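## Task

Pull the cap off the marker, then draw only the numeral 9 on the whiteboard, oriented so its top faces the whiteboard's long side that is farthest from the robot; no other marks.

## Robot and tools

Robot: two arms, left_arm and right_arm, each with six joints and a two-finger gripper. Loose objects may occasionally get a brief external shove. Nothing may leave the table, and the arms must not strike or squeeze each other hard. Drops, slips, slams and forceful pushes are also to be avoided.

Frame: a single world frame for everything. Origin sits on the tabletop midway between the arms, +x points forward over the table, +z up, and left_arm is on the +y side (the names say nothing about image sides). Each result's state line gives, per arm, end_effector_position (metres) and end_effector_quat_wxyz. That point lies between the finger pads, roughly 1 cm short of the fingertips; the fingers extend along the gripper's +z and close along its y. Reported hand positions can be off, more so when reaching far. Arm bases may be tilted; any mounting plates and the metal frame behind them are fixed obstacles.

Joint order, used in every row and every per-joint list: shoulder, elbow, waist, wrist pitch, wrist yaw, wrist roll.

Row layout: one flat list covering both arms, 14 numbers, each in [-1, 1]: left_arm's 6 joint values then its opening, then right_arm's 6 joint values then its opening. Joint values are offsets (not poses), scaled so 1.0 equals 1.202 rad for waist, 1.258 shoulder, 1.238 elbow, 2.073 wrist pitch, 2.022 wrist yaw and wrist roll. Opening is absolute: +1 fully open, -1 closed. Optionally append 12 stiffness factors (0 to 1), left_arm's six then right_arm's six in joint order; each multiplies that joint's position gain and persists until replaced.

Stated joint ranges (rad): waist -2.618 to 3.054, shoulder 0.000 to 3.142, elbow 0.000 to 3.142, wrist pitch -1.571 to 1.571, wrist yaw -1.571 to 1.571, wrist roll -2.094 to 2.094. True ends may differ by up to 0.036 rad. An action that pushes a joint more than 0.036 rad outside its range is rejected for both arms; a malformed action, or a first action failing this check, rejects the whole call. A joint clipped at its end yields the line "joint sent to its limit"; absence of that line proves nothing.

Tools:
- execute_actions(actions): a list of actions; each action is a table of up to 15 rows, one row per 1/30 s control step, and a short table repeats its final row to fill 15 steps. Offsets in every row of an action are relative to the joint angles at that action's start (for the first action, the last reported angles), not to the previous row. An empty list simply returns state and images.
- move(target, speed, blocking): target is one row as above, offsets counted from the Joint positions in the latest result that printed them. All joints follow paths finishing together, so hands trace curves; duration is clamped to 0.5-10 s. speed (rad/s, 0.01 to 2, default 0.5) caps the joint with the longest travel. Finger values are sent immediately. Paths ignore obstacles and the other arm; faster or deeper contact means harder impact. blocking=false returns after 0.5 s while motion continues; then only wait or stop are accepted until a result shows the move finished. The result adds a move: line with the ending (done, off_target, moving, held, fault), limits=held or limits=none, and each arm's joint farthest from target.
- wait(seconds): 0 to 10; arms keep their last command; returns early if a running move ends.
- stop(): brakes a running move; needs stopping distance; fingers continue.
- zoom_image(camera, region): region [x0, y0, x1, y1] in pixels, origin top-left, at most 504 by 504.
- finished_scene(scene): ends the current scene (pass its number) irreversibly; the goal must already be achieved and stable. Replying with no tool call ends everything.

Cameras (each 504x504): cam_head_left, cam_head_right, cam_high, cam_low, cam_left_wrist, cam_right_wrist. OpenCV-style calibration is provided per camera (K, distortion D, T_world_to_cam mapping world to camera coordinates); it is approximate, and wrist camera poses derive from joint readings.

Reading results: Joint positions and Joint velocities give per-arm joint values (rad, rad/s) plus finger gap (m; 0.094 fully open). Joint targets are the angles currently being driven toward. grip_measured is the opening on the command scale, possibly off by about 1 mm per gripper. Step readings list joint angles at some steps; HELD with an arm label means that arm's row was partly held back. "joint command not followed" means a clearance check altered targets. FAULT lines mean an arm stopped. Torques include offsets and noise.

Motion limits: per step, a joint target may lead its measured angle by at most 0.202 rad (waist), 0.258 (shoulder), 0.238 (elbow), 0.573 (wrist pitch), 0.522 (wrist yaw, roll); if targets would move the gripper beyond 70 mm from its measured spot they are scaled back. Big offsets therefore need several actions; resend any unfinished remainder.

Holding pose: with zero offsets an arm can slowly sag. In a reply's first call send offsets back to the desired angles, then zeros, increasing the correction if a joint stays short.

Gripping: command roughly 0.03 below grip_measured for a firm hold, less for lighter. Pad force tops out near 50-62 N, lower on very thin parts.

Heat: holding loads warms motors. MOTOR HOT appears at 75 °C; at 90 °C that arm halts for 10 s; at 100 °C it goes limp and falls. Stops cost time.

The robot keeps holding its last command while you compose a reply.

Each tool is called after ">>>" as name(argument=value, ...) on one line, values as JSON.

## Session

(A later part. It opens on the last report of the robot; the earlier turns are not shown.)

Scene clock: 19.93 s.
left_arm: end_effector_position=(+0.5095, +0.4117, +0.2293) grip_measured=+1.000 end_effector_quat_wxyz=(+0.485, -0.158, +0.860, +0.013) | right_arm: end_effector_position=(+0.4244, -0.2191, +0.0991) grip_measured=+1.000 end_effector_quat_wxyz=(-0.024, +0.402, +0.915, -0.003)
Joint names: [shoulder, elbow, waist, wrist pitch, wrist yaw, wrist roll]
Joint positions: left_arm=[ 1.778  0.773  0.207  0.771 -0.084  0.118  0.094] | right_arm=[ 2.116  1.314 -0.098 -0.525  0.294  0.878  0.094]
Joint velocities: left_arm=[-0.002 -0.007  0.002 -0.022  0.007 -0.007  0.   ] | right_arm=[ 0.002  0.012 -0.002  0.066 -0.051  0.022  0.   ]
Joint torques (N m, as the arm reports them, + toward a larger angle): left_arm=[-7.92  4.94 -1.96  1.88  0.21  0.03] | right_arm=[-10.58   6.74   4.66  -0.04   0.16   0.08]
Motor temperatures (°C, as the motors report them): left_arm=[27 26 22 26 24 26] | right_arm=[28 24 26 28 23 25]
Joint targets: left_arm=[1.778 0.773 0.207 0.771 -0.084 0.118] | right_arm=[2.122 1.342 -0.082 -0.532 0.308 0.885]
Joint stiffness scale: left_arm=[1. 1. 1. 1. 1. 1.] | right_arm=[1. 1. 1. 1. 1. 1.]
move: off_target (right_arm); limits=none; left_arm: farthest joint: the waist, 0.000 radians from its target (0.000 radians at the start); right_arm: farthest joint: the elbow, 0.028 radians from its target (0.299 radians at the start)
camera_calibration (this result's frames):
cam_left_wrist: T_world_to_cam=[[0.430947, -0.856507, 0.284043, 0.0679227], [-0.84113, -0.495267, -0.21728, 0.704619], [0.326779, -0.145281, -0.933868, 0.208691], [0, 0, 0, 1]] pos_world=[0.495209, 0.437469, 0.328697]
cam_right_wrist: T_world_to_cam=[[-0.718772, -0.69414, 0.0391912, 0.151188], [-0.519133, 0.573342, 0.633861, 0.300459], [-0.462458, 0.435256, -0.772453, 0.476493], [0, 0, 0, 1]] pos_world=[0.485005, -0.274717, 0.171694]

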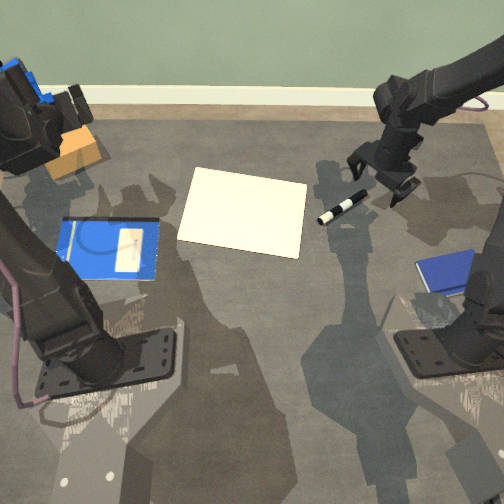

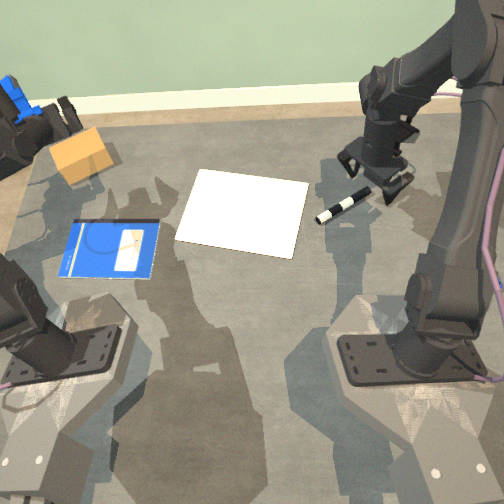

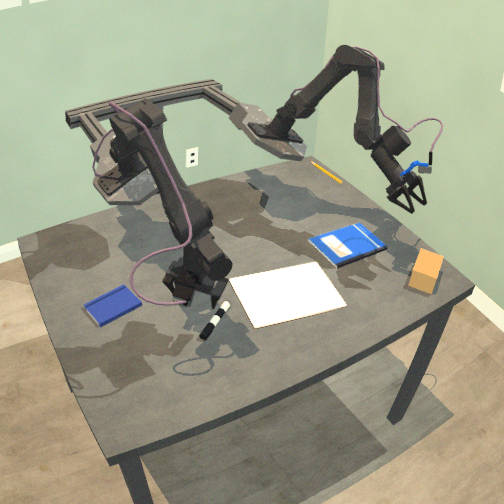

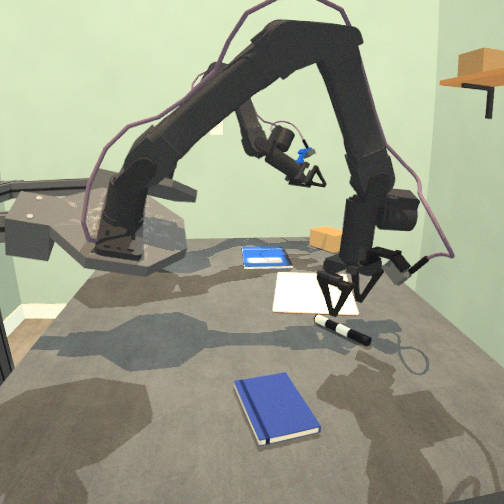

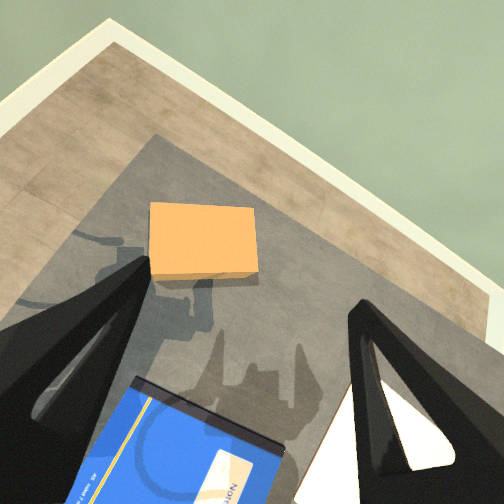

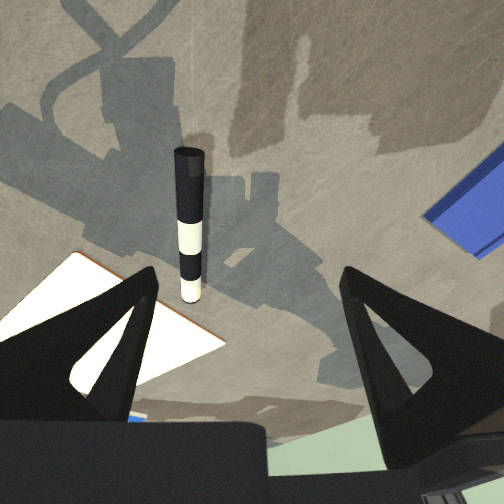

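>>> move(target=[0,0,0,0,0,0,1, 0.140,0.1446,0.0316,0.018,0.008,0.075,1], speed=0.6)

Scene clock: 22.73 s.
left_arm: end_effector_position=(+0.5095, +0.4117, +0.2293) grip_measured=+1.000 end_effector_quat_wxyz=(+0.485, -0.158, +0.860, +0.013) | right_arm: end_effector_position=(+0.4486, -0.1950, +0.0635) grip_measured=+1.000 end_effector_quat_wxyz=(-0.020, +0.458, +0.889, -0.000)
Joint names: [shoulder, elbow, waist, wrist pitch, wrist yaw, wrist roll]
Joint positions: left_arm=[ 1.778  0.773  0.207  0.771 -0.084  0.118  0.094] | right_arm=[ 2.29   1.463 -0.073 -0.495  0.296  1.023  0.094]
Joint velocities: left_arm=[-0.002  0.012 -0.002 -0.007  0.007  0.037  0.   ] | right_arm=[-0.002  0.007 -0.012 -0.022  0.051 -0.007  0.   ]
Joint torques (N m, as the arm reports them, + toward a larger angle): left_arm=[-7.93  4.95 -1.99  1.89  0.22  0.03] | right_arm=[-11.79   6.86   4.78   0.08   0.18   0.08]
Motor temperatures (°C, as the motors report them): left_arm=[27 26 22 26 24 26] | right_arm=[29 24 26 28 23 25]
Joint targets: left_arm=[1.778 0.773 0.207 0.771 -0.084 0.118] | right_arm=[2.292 1.493 -0.060 -0.487 0.310 1.030]
Joint stiffness scale: left_arm=[1. 1. 1. 1. 1. 1.] | right_arm=[1. 1. 1. 1. 1. 1.]
move: off_target (right_arm); limits=none; left_arm: farthest joint: the waist, 0.000 radians from its target (0.000 radians at the start); right_arm: farthest joint: the elbow, 0.030 radians from its target (0.179 radians at the start)
camera_calibration (this result's frames):
cam_left_wrist: T_world_to_cam=[[0.430947, -0.856507, 0.284043, 0.0679227], [-0.84113, -0.495267, -0.21728, 0.704619], [0.326779, -0.145281, -0.933868, 0.208691], [0, 0, 0, 1]] pos_world=[0.495209, 0.437469, 0.328697]
cam_right_wrist: T_world_to_cam=[[-0.799179, -0.600231, 0.032179, 0.241568], [-0.450365, 0.633376, 0.62929, 0.302874], [-0.398101, 0.488423, -0.776504, 0.431476], [0, 0, 0, 1]] pos_world=[0.501231, -0.257579, 0.136673]

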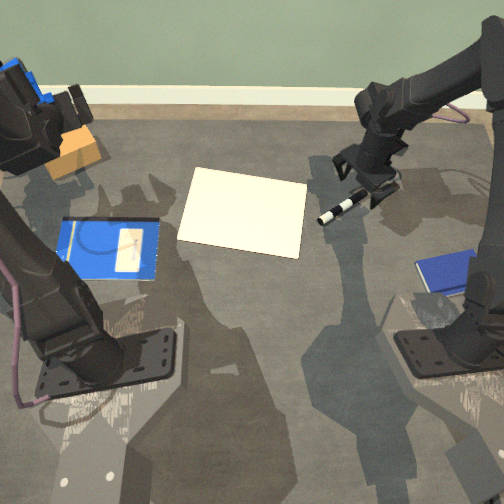

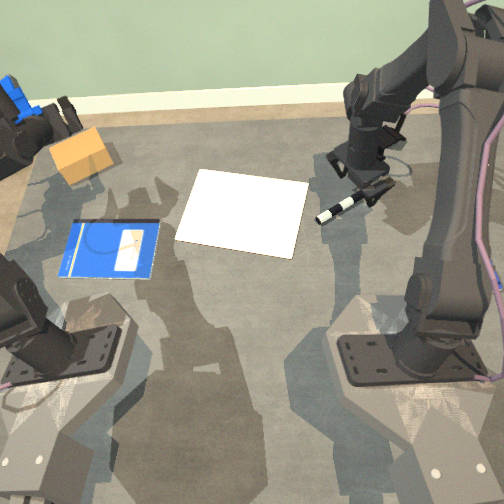

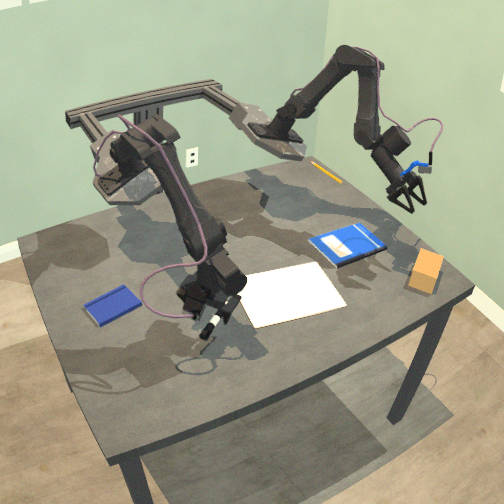

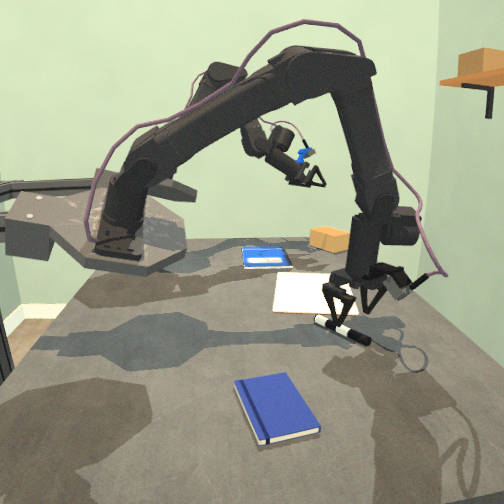

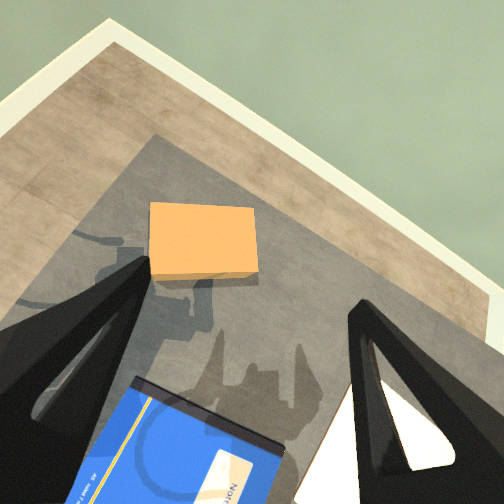

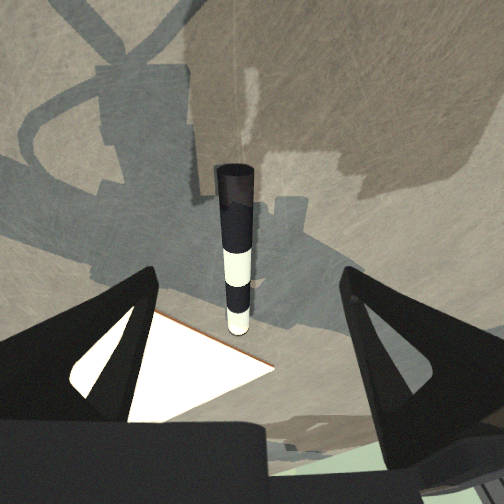

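>>> move(target=[0,0,0,0,0,0,0.3, 0.112,0.102,-0.027,0.026,0,0,0.3], speed=0.3)

Scene clock: 24.37 s.
left_arm: end_effector_position=(+0.5095, +0.4117, +0.2293) grip_measured=+0.301 end_effector_quat_wxyz=(+0.485, -0.158, +0.860, +0.013) | right_arm: end_effector_position=(+0.4574, -0.1975, +0.0228) grip_measured=+0.303 end_effector_quat_wxyz=(-0.021, +0.472, +0.881, -0.004)
Joint names: [shoulder, elbow, waist, wrist pitch, wrist yaw, wrist roll]
Joint positions: left_arm=[ 1.778  0.773  0.207  0.771 -0.084  0.118  0.061] | right_arm=[ 2.427  1.561 -0.106 -0.451  0.293  1.024  0.061]
Joint velocities: left_arm=[-0.007  0.007 -0.012  0.051 -0.022  0.081  0.   ] | right_arm=[ 0.002 -0.017  0.017 -0.051 -0.037  0.037  0.   ]
Joint torques (N m, as the arm reports them, + toward a larger angle): left_arm=[-7.93  4.96 -2.01  1.89  0.21  0.04] | right_arm=[-12.07   6.6    3.84   0.13   0.04   0.01]
Motor temperatures (°C, as the motors report them): left_arm=[27 26 22 26 24 26] | right_arm=[29 24 27 28 23 25]
Joint targets: left_arm=[1.778 0.773 0.207 0.771 -0.084 0.118] | right_arm=[2.431 1.590 -0.105 -0.441 0.296 1.023]
Joint stiffness scale: left_arm=[1. 1. 1. 1. 1. 1.] | right_arm=[1. 1. 1. 1. 1. 1.]
move: off_target (right_arm); limits=none; left_arm: farthest joint: the waist, 0.000 radians from its target (0.000 radians at the start); right_arm: farthest joint: the elbow, 0.029 radians from its target (0.126 radians at the start)
camera_calibration (this result's frames):
cam_left_wrist: T_world_to_cam=[[0.430947, -0.856507, 0.284043, 0.0679227], [-0.84113, -0.495267, -0.21728, 0.704619], [0.326779, -0.145281, -0.933868, 0.208691], [0, 0, 0, 1]] pos_world=[0.495209, 0.437469, 0.328697]
cam_right_wrist: T_world_to_cam=[[-0.817802, -0.574068, 0.0405569, 0.26191], [-0.426309, 0.651633, 0.627404, 0.326682], [-0.386601, 0.495802, -0.777637, 0.400738], [0, 0, 0, 1]] pos_world=[0.508383, -0.261209, 0.0960451]

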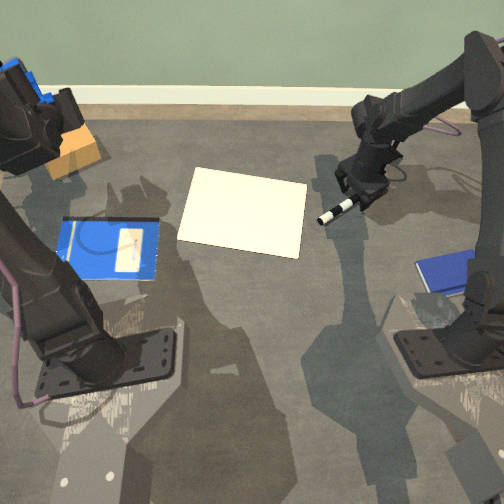

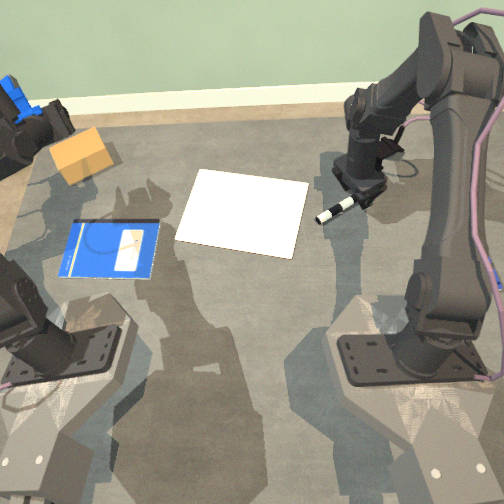

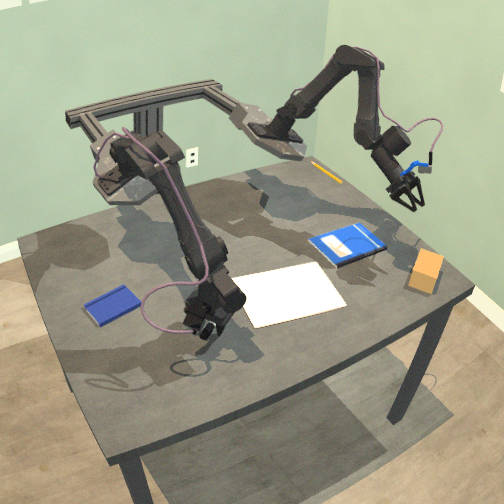

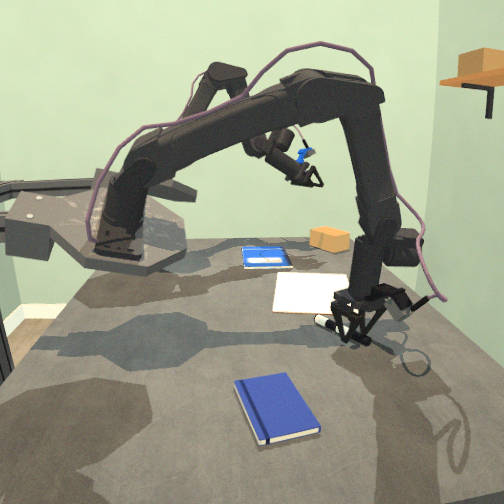

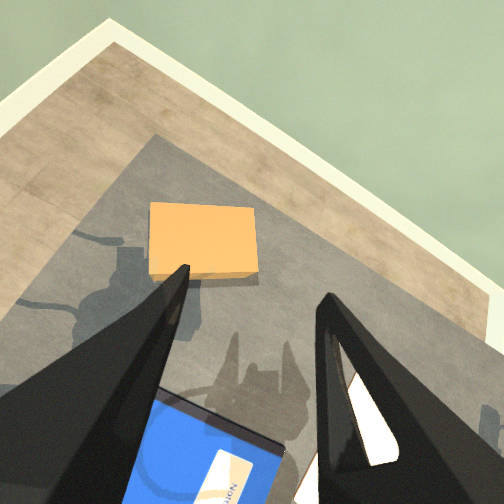

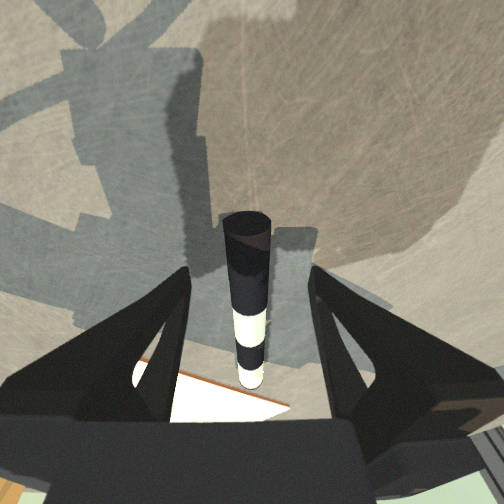

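>>> zoom_image(camera="cam_low", region=[300, 290, 400, 360])

Region (300, 290, 400, 360) of cam_low's 504x504 image, scaled by 5.040, with more detail than that image has; it fills the top 353 rows of this view, and the rest is white.

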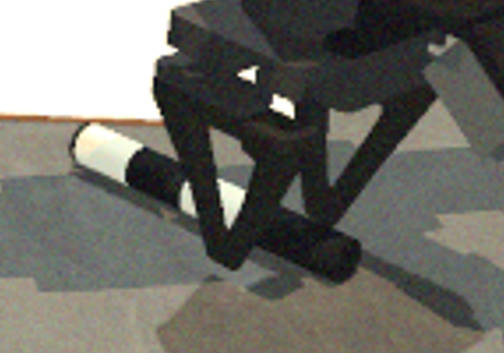

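>>> move(target=[0,0,0,0,0,0,0.3, 0.024,0.047,-0.019,0.003,0,0,0.3], speed=0.3)

>>> move(target=[0,0,0,0,0,0,0.3, 0,0.023,0,0,0,0,-0.75])

Scene clock: 25.73 s.
left_arm: end_effector_position=(+0.5095, +0.4117, +0.2293) grip_measured=+0.301 end_effector_quat_wxyz=(+0.485, -0.158, +0.860, +0.013) | right_arm: end_effector_position=(+0.4668, -0.2049, +0.0207) grip_measured=+0.303 end_effector_quat_wxyz=(-0.016, +0.482, +0.876, +0.000)
Joint names: [shoulder, elbow, waist, wrist pitch, wrist yaw, wrist roll]
Joint positions: left_arm=[ 1.778  0.773  0.207  0.771 -0.084  0.118  0.061] | right_arm=[ 2.439  1.595 -0.125 -0.454  0.285  1.024  0.061]
Joint velocities: left_arm=[-0.007  0.002  0.007  0.095 -0.022  0.066  0.   ] | right_arm=[ 0.002 -0.007 -0.007  0.037 -0.022  0.037 -0.001]
Joint torques (N m, as the arm reports them, + toward a larger angle): left_arm=[-7.94  4.95 -1.97  1.88  0.21  0.03] | right_arm=[-11.08   6.25   3.39   0.16   0.12   0.02]
Motor temperatures (°C, as the motors report them): left_arm=[27 26 22 26 24 26] | right_arm=[29 24 27 28 23 25]
Joint targets: left_arm=[1.778 0.773 0.207 0.771 -0.084 0.118] | right_arm=[2.457 1.619 -0.129 -0.445 0.293 1.024]
Joint stiffness scale: left_arm=[1. 1. 1. 1. 1. 1.] | right_arm=[1. 1. 1. 1. 1. 1.]
move: off_target (right_arm); limits=none; left_arm: farthest joint: the waist, 0.000 radians from its target (0.000 radians at the start); right_arm: farthest joint: the elbow, 0.025 radians from its target (0.058 radians at the start)
camera_calibration (this result's frames):
cam_left_wrist: T_world_to_cam=[[0.430947, -0.856507, 0.284043, 0.0679227], [-0.84113, -0.495267, -0.21728, 0.704619], [0.326779, -0.145281, -0.933868, 0.208691], [0, 0, 0, 1]] pos_world=[0.495209, 0.437469, 0.328697]
cam_right_wrist: T_world_to_cam=[[-0.831164, -0.555269, 0.0290202, 0.275767], [-0.419029, 0.659829, 0.623731, 0.335166], [-0.365487, 0.506263, -0.7811, 0.398776], [0, 0, 0, 1]] pos_world=[0.515399, -0.269913, 0.094427]

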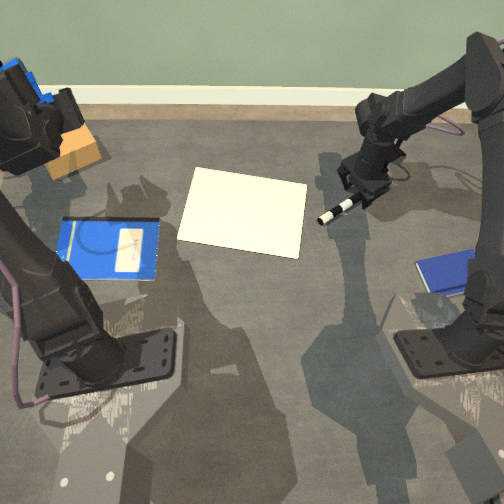

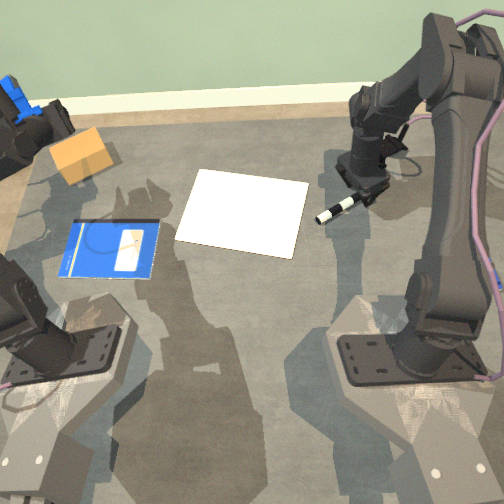

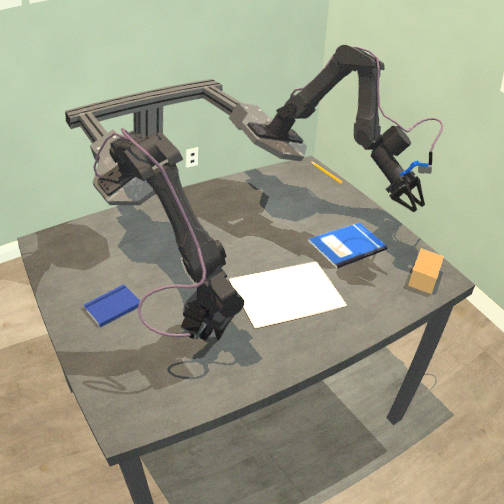

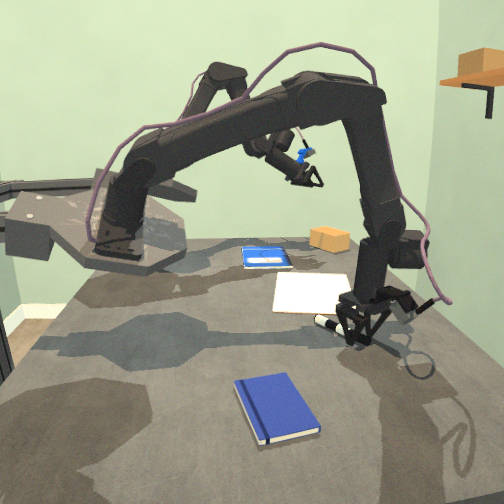

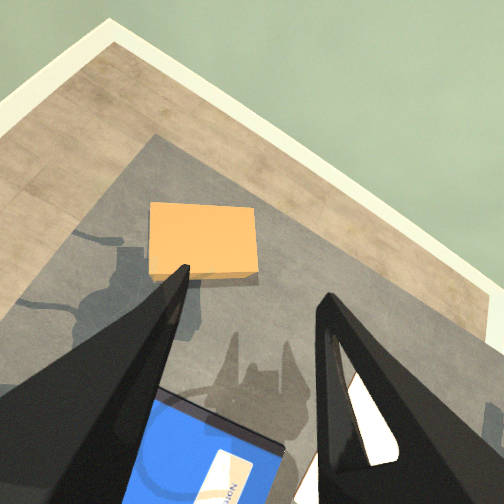

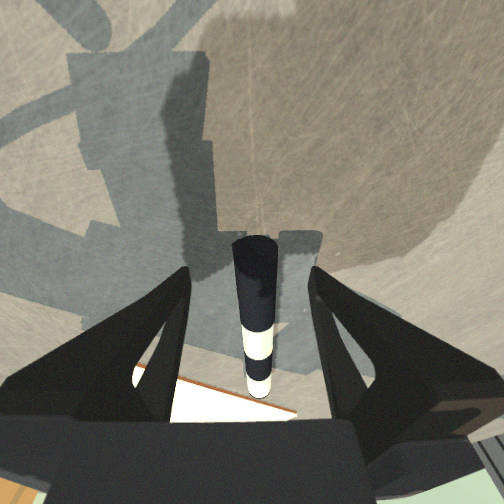

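Scene clock: 26.43 s.
left_arm: end_effector_position=(+0.5095, +0.4117, +0.2293) grip_measured=+0.301 end_effector_quat_wxyz=(+0.485, -0.158, +0.860, +0.013) | right_arm: end_effector_position=(+0.4667, -0.2044, +0.0207) grip_measured=-0.614 end_effector_quat_wxyz=(-0.016, +0.482, +0.876, +0.001)
Joint names: [shoulder, elbow, waist, wrist pitch, wrist yaw, wrist roll]
Joint positions: left_arm=[ 1.778  0.773  0.207  0.771 -0.084  0.118  0.061] | right_arm=[ 2.439  1.595 -0.125 -0.454  0.283  1.024  0.018]
Joint velocities: left_arm=[ 0.002 -0.007 -0.017 -0.007 -0.022 -0.037 -0.001] | right_arm=[-0.002 -0.002 -0.007  0.051  0.051 -0.081 -0.   ]
Joint torques (N m, as the arm reports them, + toward a larger angle): left_arm=[-7.92  4.95 -1.96  1.88  0.22  0.02] | right_arm=[-12.56   6.66   3.71   0.03   0.05   0.03]
Motor temperatures (°C, as the motors report them): left_arm=[27 26 22 26 24 26] | right_arm=[29 24 27 28 23 25]
Joint targets: left_arm=[1.778 0.773 0.207 0.771 -0.084 0.118] | right_arm=[2.439 1.623 -0.125 -0.455 0.285 1.024]
Joint stiffness scale: left_arm=[1. 1. 1. 1. 1. 1.] | right_arm=[1. 1. 1. 1. 1. 1.]
move: off_target (right_arm); limits=none; left_arm: farthest joint: the waist, 0.000 radians from its target (0.000 radians at the start); right_arm: farthest joint: the elbow, 0.029 radians from its target (0.029 radians at the start)
camera_calibration (this result's frames):
cam_left_wrist: T_world_to_cam=[[0.430947, -0.856507, 0.284043, 0.0679227], [-0.84113, -0.495267, -0.21728, 0.704619], [0.326779, -0.145281, -0.933868, 0.208691], [0, 0, 0, 1]] pos_world=[0.495209, 0.437469, 0.328697]
cam_right_wrist: T_world_to_cam=[[-0.831203, -0.555285, 0.0275764, 0.276069], [-0.418953, 0.658192, 0.625509, 0.334437], [-0.365487, 0.508372, -0.779729, 0.39894], [0, 0, 0, 1]] pos_world=[0.51539, -0.269637, 0.094259]

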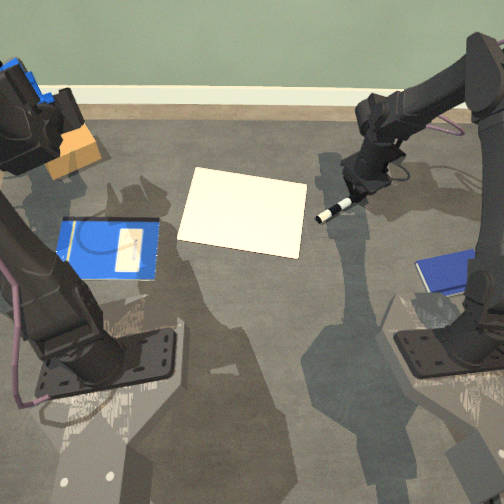

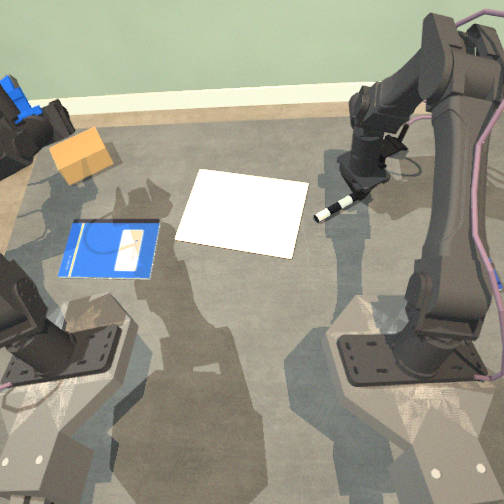

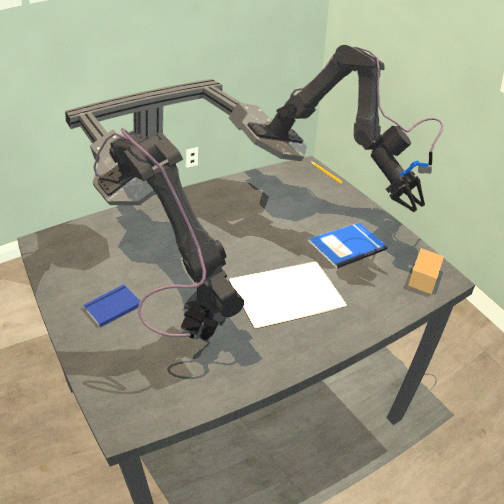

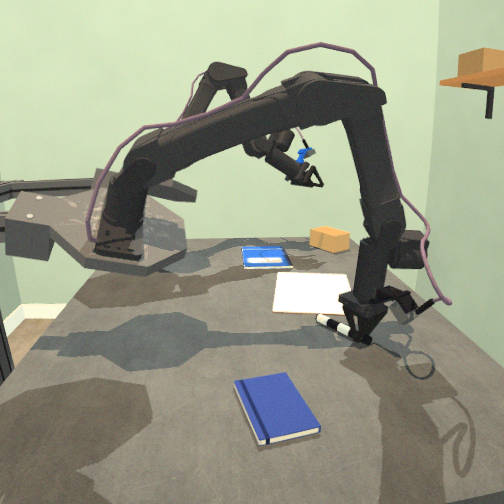

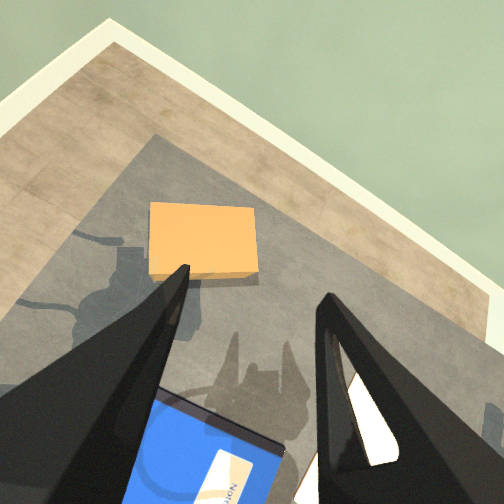

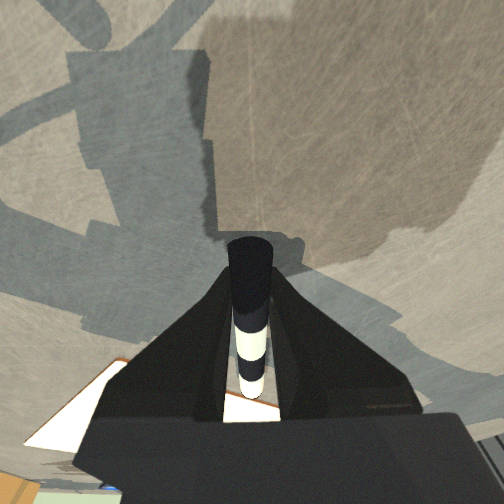

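>>> move(target=[0.0,0.3,-0.45,-0.769,0.125,0,0.3, -0.13,0.023,0,0,0,0,-0.67], speed=1.0)

>>> execute_actions(actions=[])

Scene clock: 31.73 s.
left_arm: end_effector_position=(+0.3258, +0.1410, +0.2499) grip_measured=+0.301 end_effector_quat_wxyz=(-0.038, +0.186, +0.943, -0.273) | right_arm: end_effector_position=(+0.5069, -0.2193, +0.0716) grip_measured=-0.614 end_effector_quat_wxyz=(+0.037, +0.498, +0.866, +0.033)
Joint names: [shoulder, elbow, waist, wrist pitch, wrist yaw, wrist roll]
Joint positions: left_arm=[ 1.778  1.12  -0.326 -0.812  0.156  0.118  0.061] | right_arm=[ 2.31   1.595 -0.125 -0.455  0.28   1.024  0.018]
Joint velocities: left_arm=[ 0.002  0.002 -0.002 -0.037  0.037 -0.037  0.   ] | right_arm=[ 0.012 -0.012 -0.007 -0.095  0.051  0.007  0.   ]
Joint torques (N m, as the arm reports them, + toward a larger angle): left_arm=[-6.85  7.11 -3.47  0.13  0.55  0.02] | right_arm=[-15.53   7.44   3.66   0.26   0.04   0.02]
Motor temperatures (°C, as the motors report them): left_arm=[28 27 22 26 24 26] | right_arm=[31 24 27 27 23 25]
Joint targets: left_arm=[1.778 1.145 -0.334 -0.823 0.168 0.118] | right_arm=[2.276 1.623 -0.125 -0.455 0.283 1.024]
Joint stiffness scale: left_arm=[1. 1. 1. 1. 1. 1.] | right_arm=[1. 1. 1. 1. 1. 1.]
move: off_target (left_arm, right_arm); limits=none; left_arm: farthest joint: the elbow, 0.024 radians from its target (0.371 radians at the start); right_arm: farthest joint: the shoulder, 0.034 radians from its target (0.164 radians at the start)
camera_calibration (this result's frames):
cam_left_wrist: T_world_to_cam=[[-0.125045, -0.872072, 0.473133, 0.0455349], [-0.614093, 0.442582, 0.653461, -0.00335538], [-0.779265, -0.208835, -0.590876, 0.532221], [0, 0, 0, 1]] pos_world=[0.418374, 0.152341, 0.295125]
cam_right_wrist: T_world_to_cam=[[-0.848673, -0.5231, -0.0782273, 0.323258], [-0.467469, 0.672637, 0.573613, 0.360703], [-0.247439, 0.523379, -0.815382, 0.406927], [0, 0, 0, 1]] pos_world=[0.543647, -0.286503, 0.150184]

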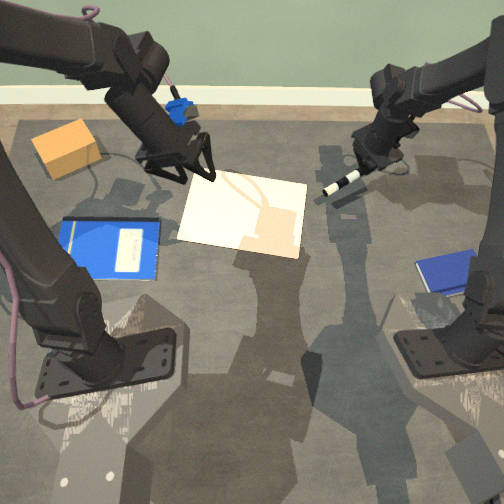

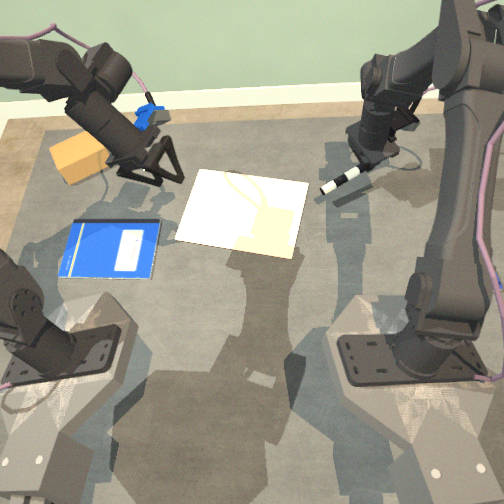

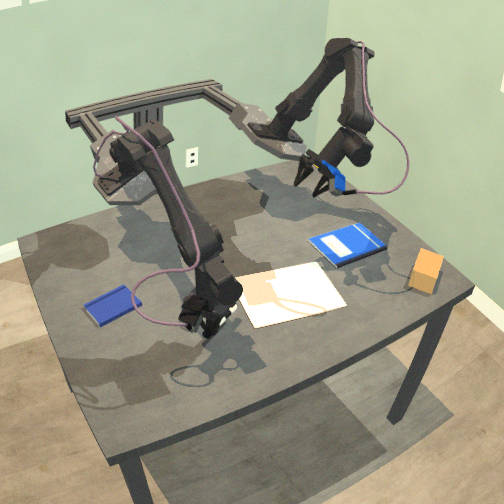

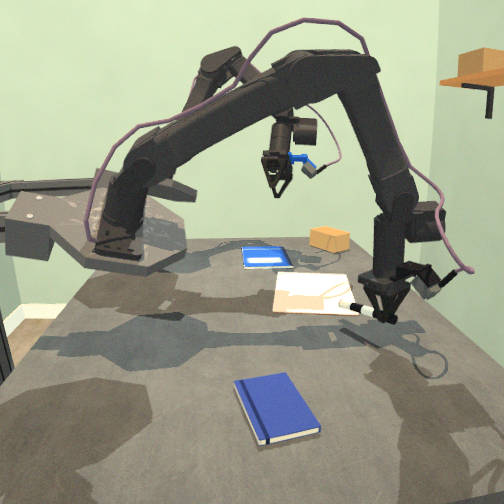

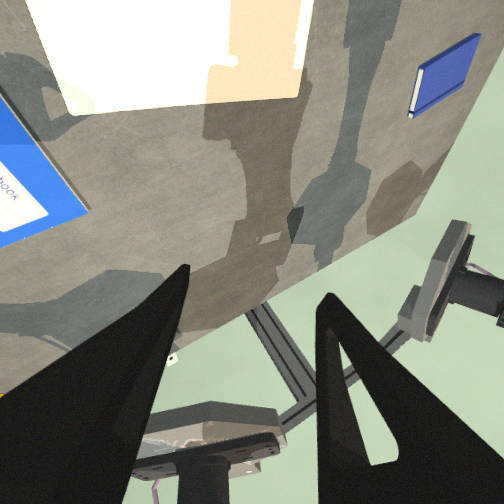

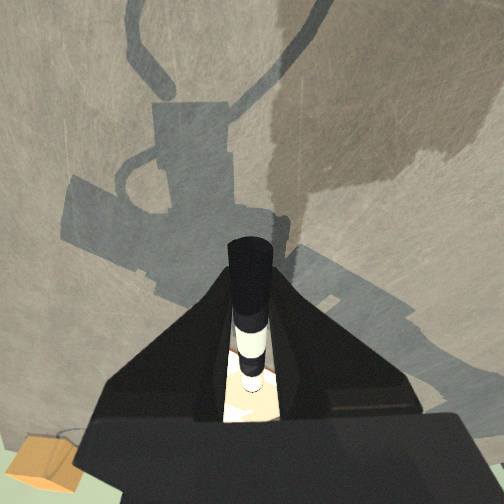

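Scene clock: 31.73 s.
left_arm: end_effector_position=(+0.3258, +0.1410, +0.2499) grip_measured=+0.301 end_effector_quat_wxyz=(-0.038, +0.186, +0.943, -0.273) | right_arm: end_effector_position=(+0.5069, -0.2193, +0.0716) grip_measured=-0.614 end_effector_quat_wxyz=(+0.037, +0.498, +0.866, +0.033)
Joint names: [shoulder, elbow, waist, wrist pitch, wrist yaw, wrist roll]
Joint positions: left_arm=[ 1.778  1.12  -0.326 -0.812  0.156  0.118  0.061] | right_arm=[ 2.31   1.595 -0.125 -0.455  0.28   1.024  0.018]
Joint velocities: left_arm=[ 0.002  0.002 -0.002 -0.037  0.037 -0.037  0.   ] | right_arm=[ 0.012 -0.012 -0.007 -0.095  0.051  0.007  0.   ]
Joint torques (N m, as the arm reports them, + toward a larger angle): left_arm=[-6.85  7.11 -3.47  0.13  0.55  0.02] | right_arm=[-15.53   7.44   3.66   0.26   0.04   0.02]
Motor temperatures (°C, as the motors report them): left_arm=[28 27 22 26 24 26] | right_arm=[31 24 27 27 23 25]
Joint targets: left_arm=[1.778 1.145 -0.334 -0.823 0.168 0.118] | right_arm=[2.276 1.623 -0.125 -0.455 0.283 1.024]
Joint stiffness scale: left_arm=[1. 1. 1. 1. 1. 1.] | right_arm=[1. 1. 1. 1. 1. 1.]
camera_calibration (this result's frames):
cam_left_wrist: T_world_to_cam=[[-0.125045, -0.872072, 0.473133, 0.0455349], [-0.614093, 0.442582, 0.653461, -0.00335538], [-0.779265, -0.208835, -0.590876, 0.532221], [0, 0, 0, 1]] pos_world=[0.418374, 0.152341, 0.295125]
cam_right_wrist: T_world_to_cam=[[-0.848673, -0.5231, -0.0782273, 0.323258], [-0.467469, 0.672637, 0.573613, 0.360703], [-0.247439, 0.523379, -0.815382, 0.406927], [0, 0, 0, 1]] pos_world=[0.543647, -0.286503, 0.150184]

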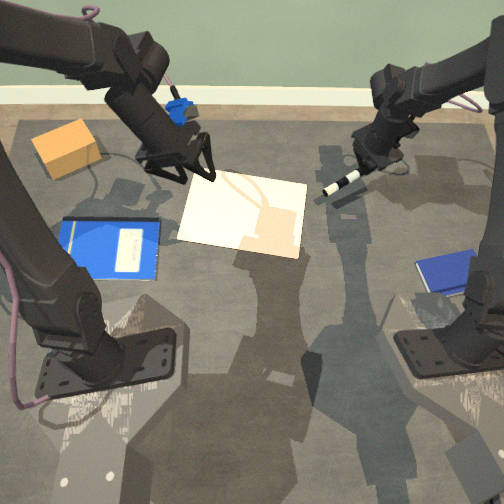

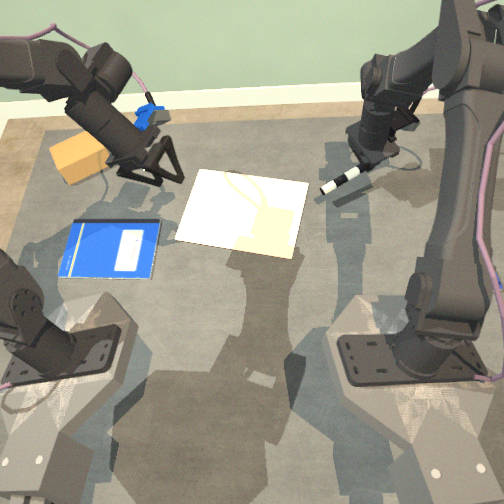

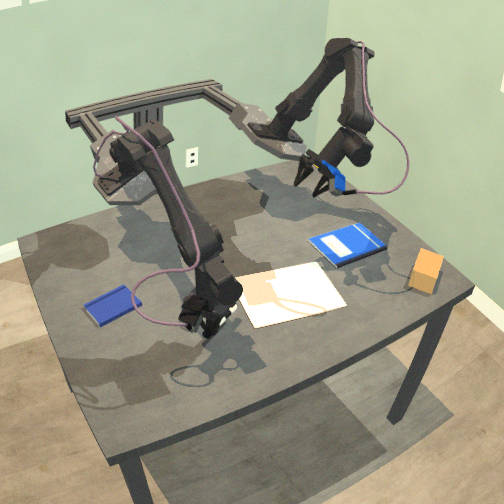

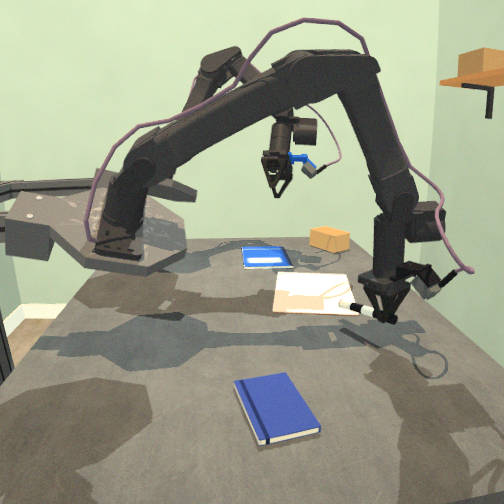

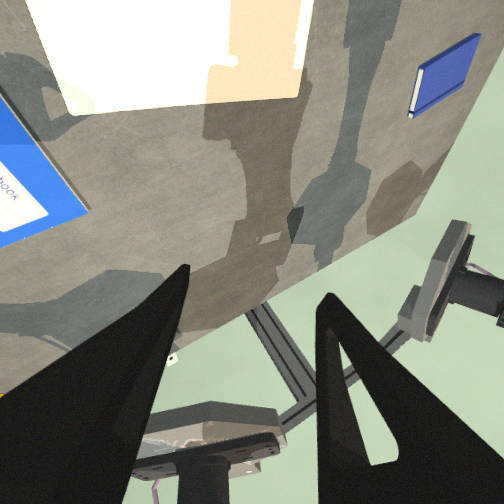

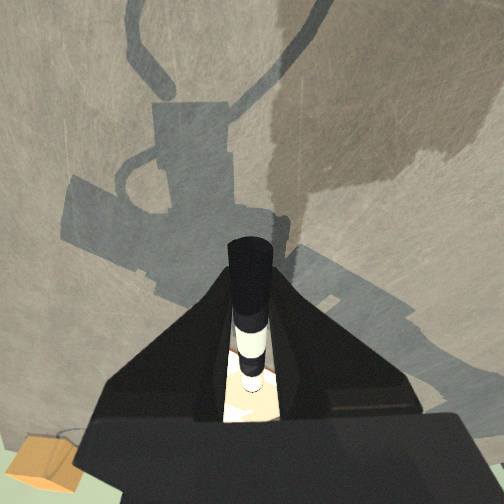

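>>> move(target=[0.06,0.296,-0.06,0,0,0,0.3, -0.27,-0.853,0.317,0.704,-0.208,0.507,-0.67], speed=0.9)

Scene clock: 34.53 s.
left_arm: end_effector_position=(+0.4325, +0.1146, +0.3208) grip_measured=+0.301 end_effector_quat_wxyz=(+0.104, +0.195, +0.932, -0.288) | right_arm: end_effector_position=(+0.4079, -0.0219, +0.2058) grip_measured=-0.614 end_effector_quat_wxyz=(-0.058, +0.675, +0.539, +0.501)
Joint names: [shoulder, elbow, waist, wrist pitch, wrist yaw, wrist roll]
Joint positions: left_arm=[ 1.84   1.464 -0.385 -0.813  0.154  0.118  0.061] | right_arm=[ 2.     0.552  0.243  0.99  -0.129  2.047  0.018]
Joint velocities: left_arm=[-0.017 -0.007 -0.032 -0.051 -0.022  0.007 -0.   ] | right_arm=[ 0.017 -0.007  0.017 -0.022 -0.022  0.037 -0.001]
Joint torques (N m, as the arm reports them, + toward a larger angle): left_arm=[-7.18  7.98 -4.33  0.84  0.43  0.03] | right_arm=[-10.35   1.8    4.31   1.45  -0.42   0.04]
Motor temperatures (°C, as the motors report them): left_arm=[28 27 22 26 24 26] | right_arm=[31 24 27 27 23 25]
Joint targets: left_arm=[1.853 1.487 -0.398 -0.812 0.156 0.118] | right_arm=[1.970 0.539 0.256 1.005 -0.141 2.049]
Joint stiffness scale: left_arm=[1. 1. 1. 1. 1. 1.] | right_arm=[1. 1. 1. 1. 1. 1.]
move: off_target (left_arm, right_arm); limits=none; left_arm: farthest joint: the elbow, 0.022 radians from its target (0.366 radians at the start); right_arm: farthest joint: the shoulder, 0.030 radians from its target (0.339 radians at the start)
camera_calibration (this result's frames):
cam_left_wrist: T_world_to_cam=[[-0.207197, -0.838163, 0.504532, 0.0238038], [-0.784536, 0.450454, 0.426139, 0.173294], [-0.584442, -0.307529, -0.750902, 0.630166], [0, 0, 0, 1]] pos_world=[0.509183, 0.135684, 0.387335]
cam_right_wrist: T_world_to_cam=[[-0.792402, 0.387061, -0.471468, 0.430906], [-0.443135, 0.165888, 0.880972, 0.0204421], [0.419201, 0.907009, 0.0400706, -0.0510536], [0, 0, 0, 1]] pos_world=[0.371911, -0.123872, 0.187195]

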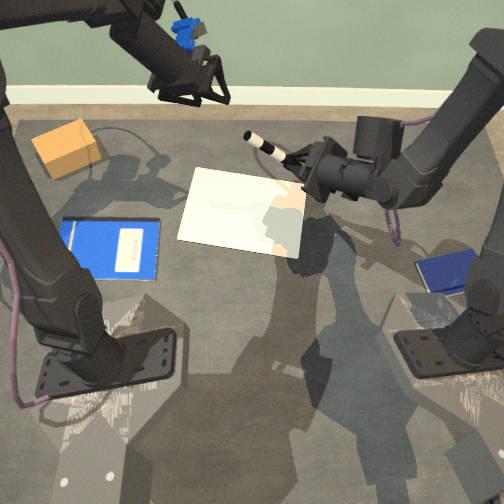

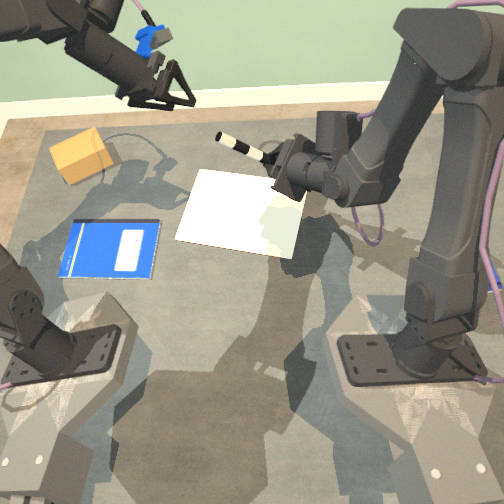

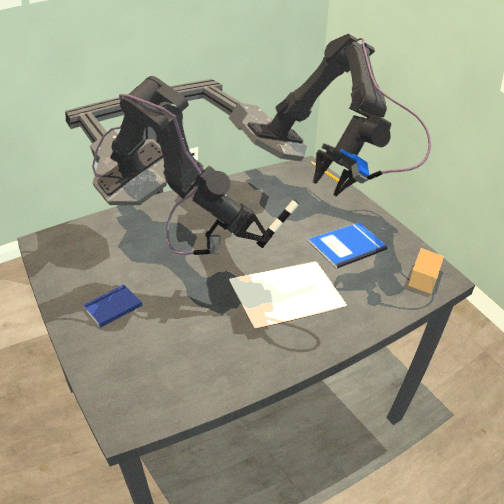

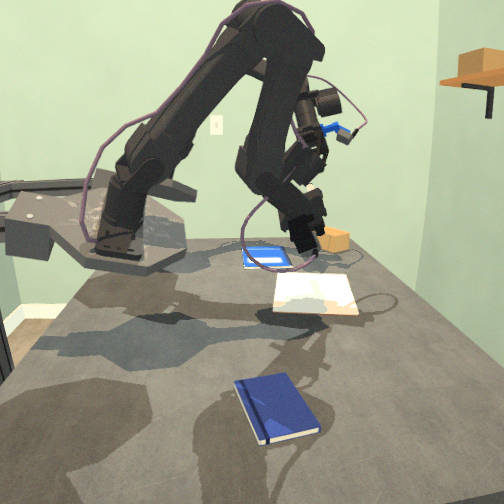

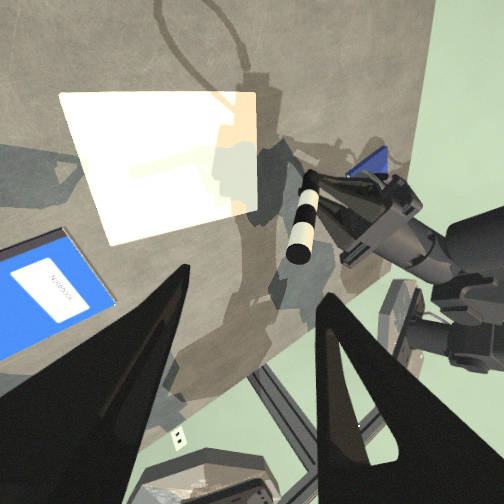

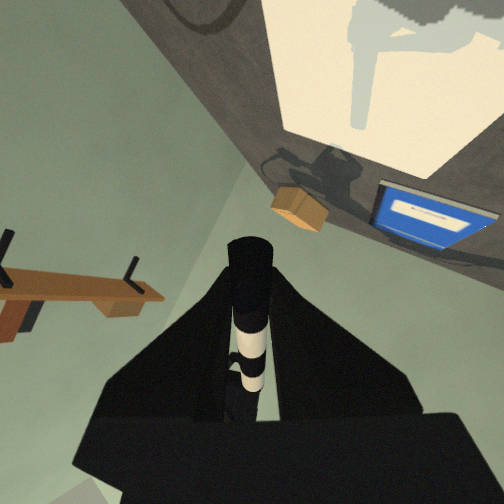

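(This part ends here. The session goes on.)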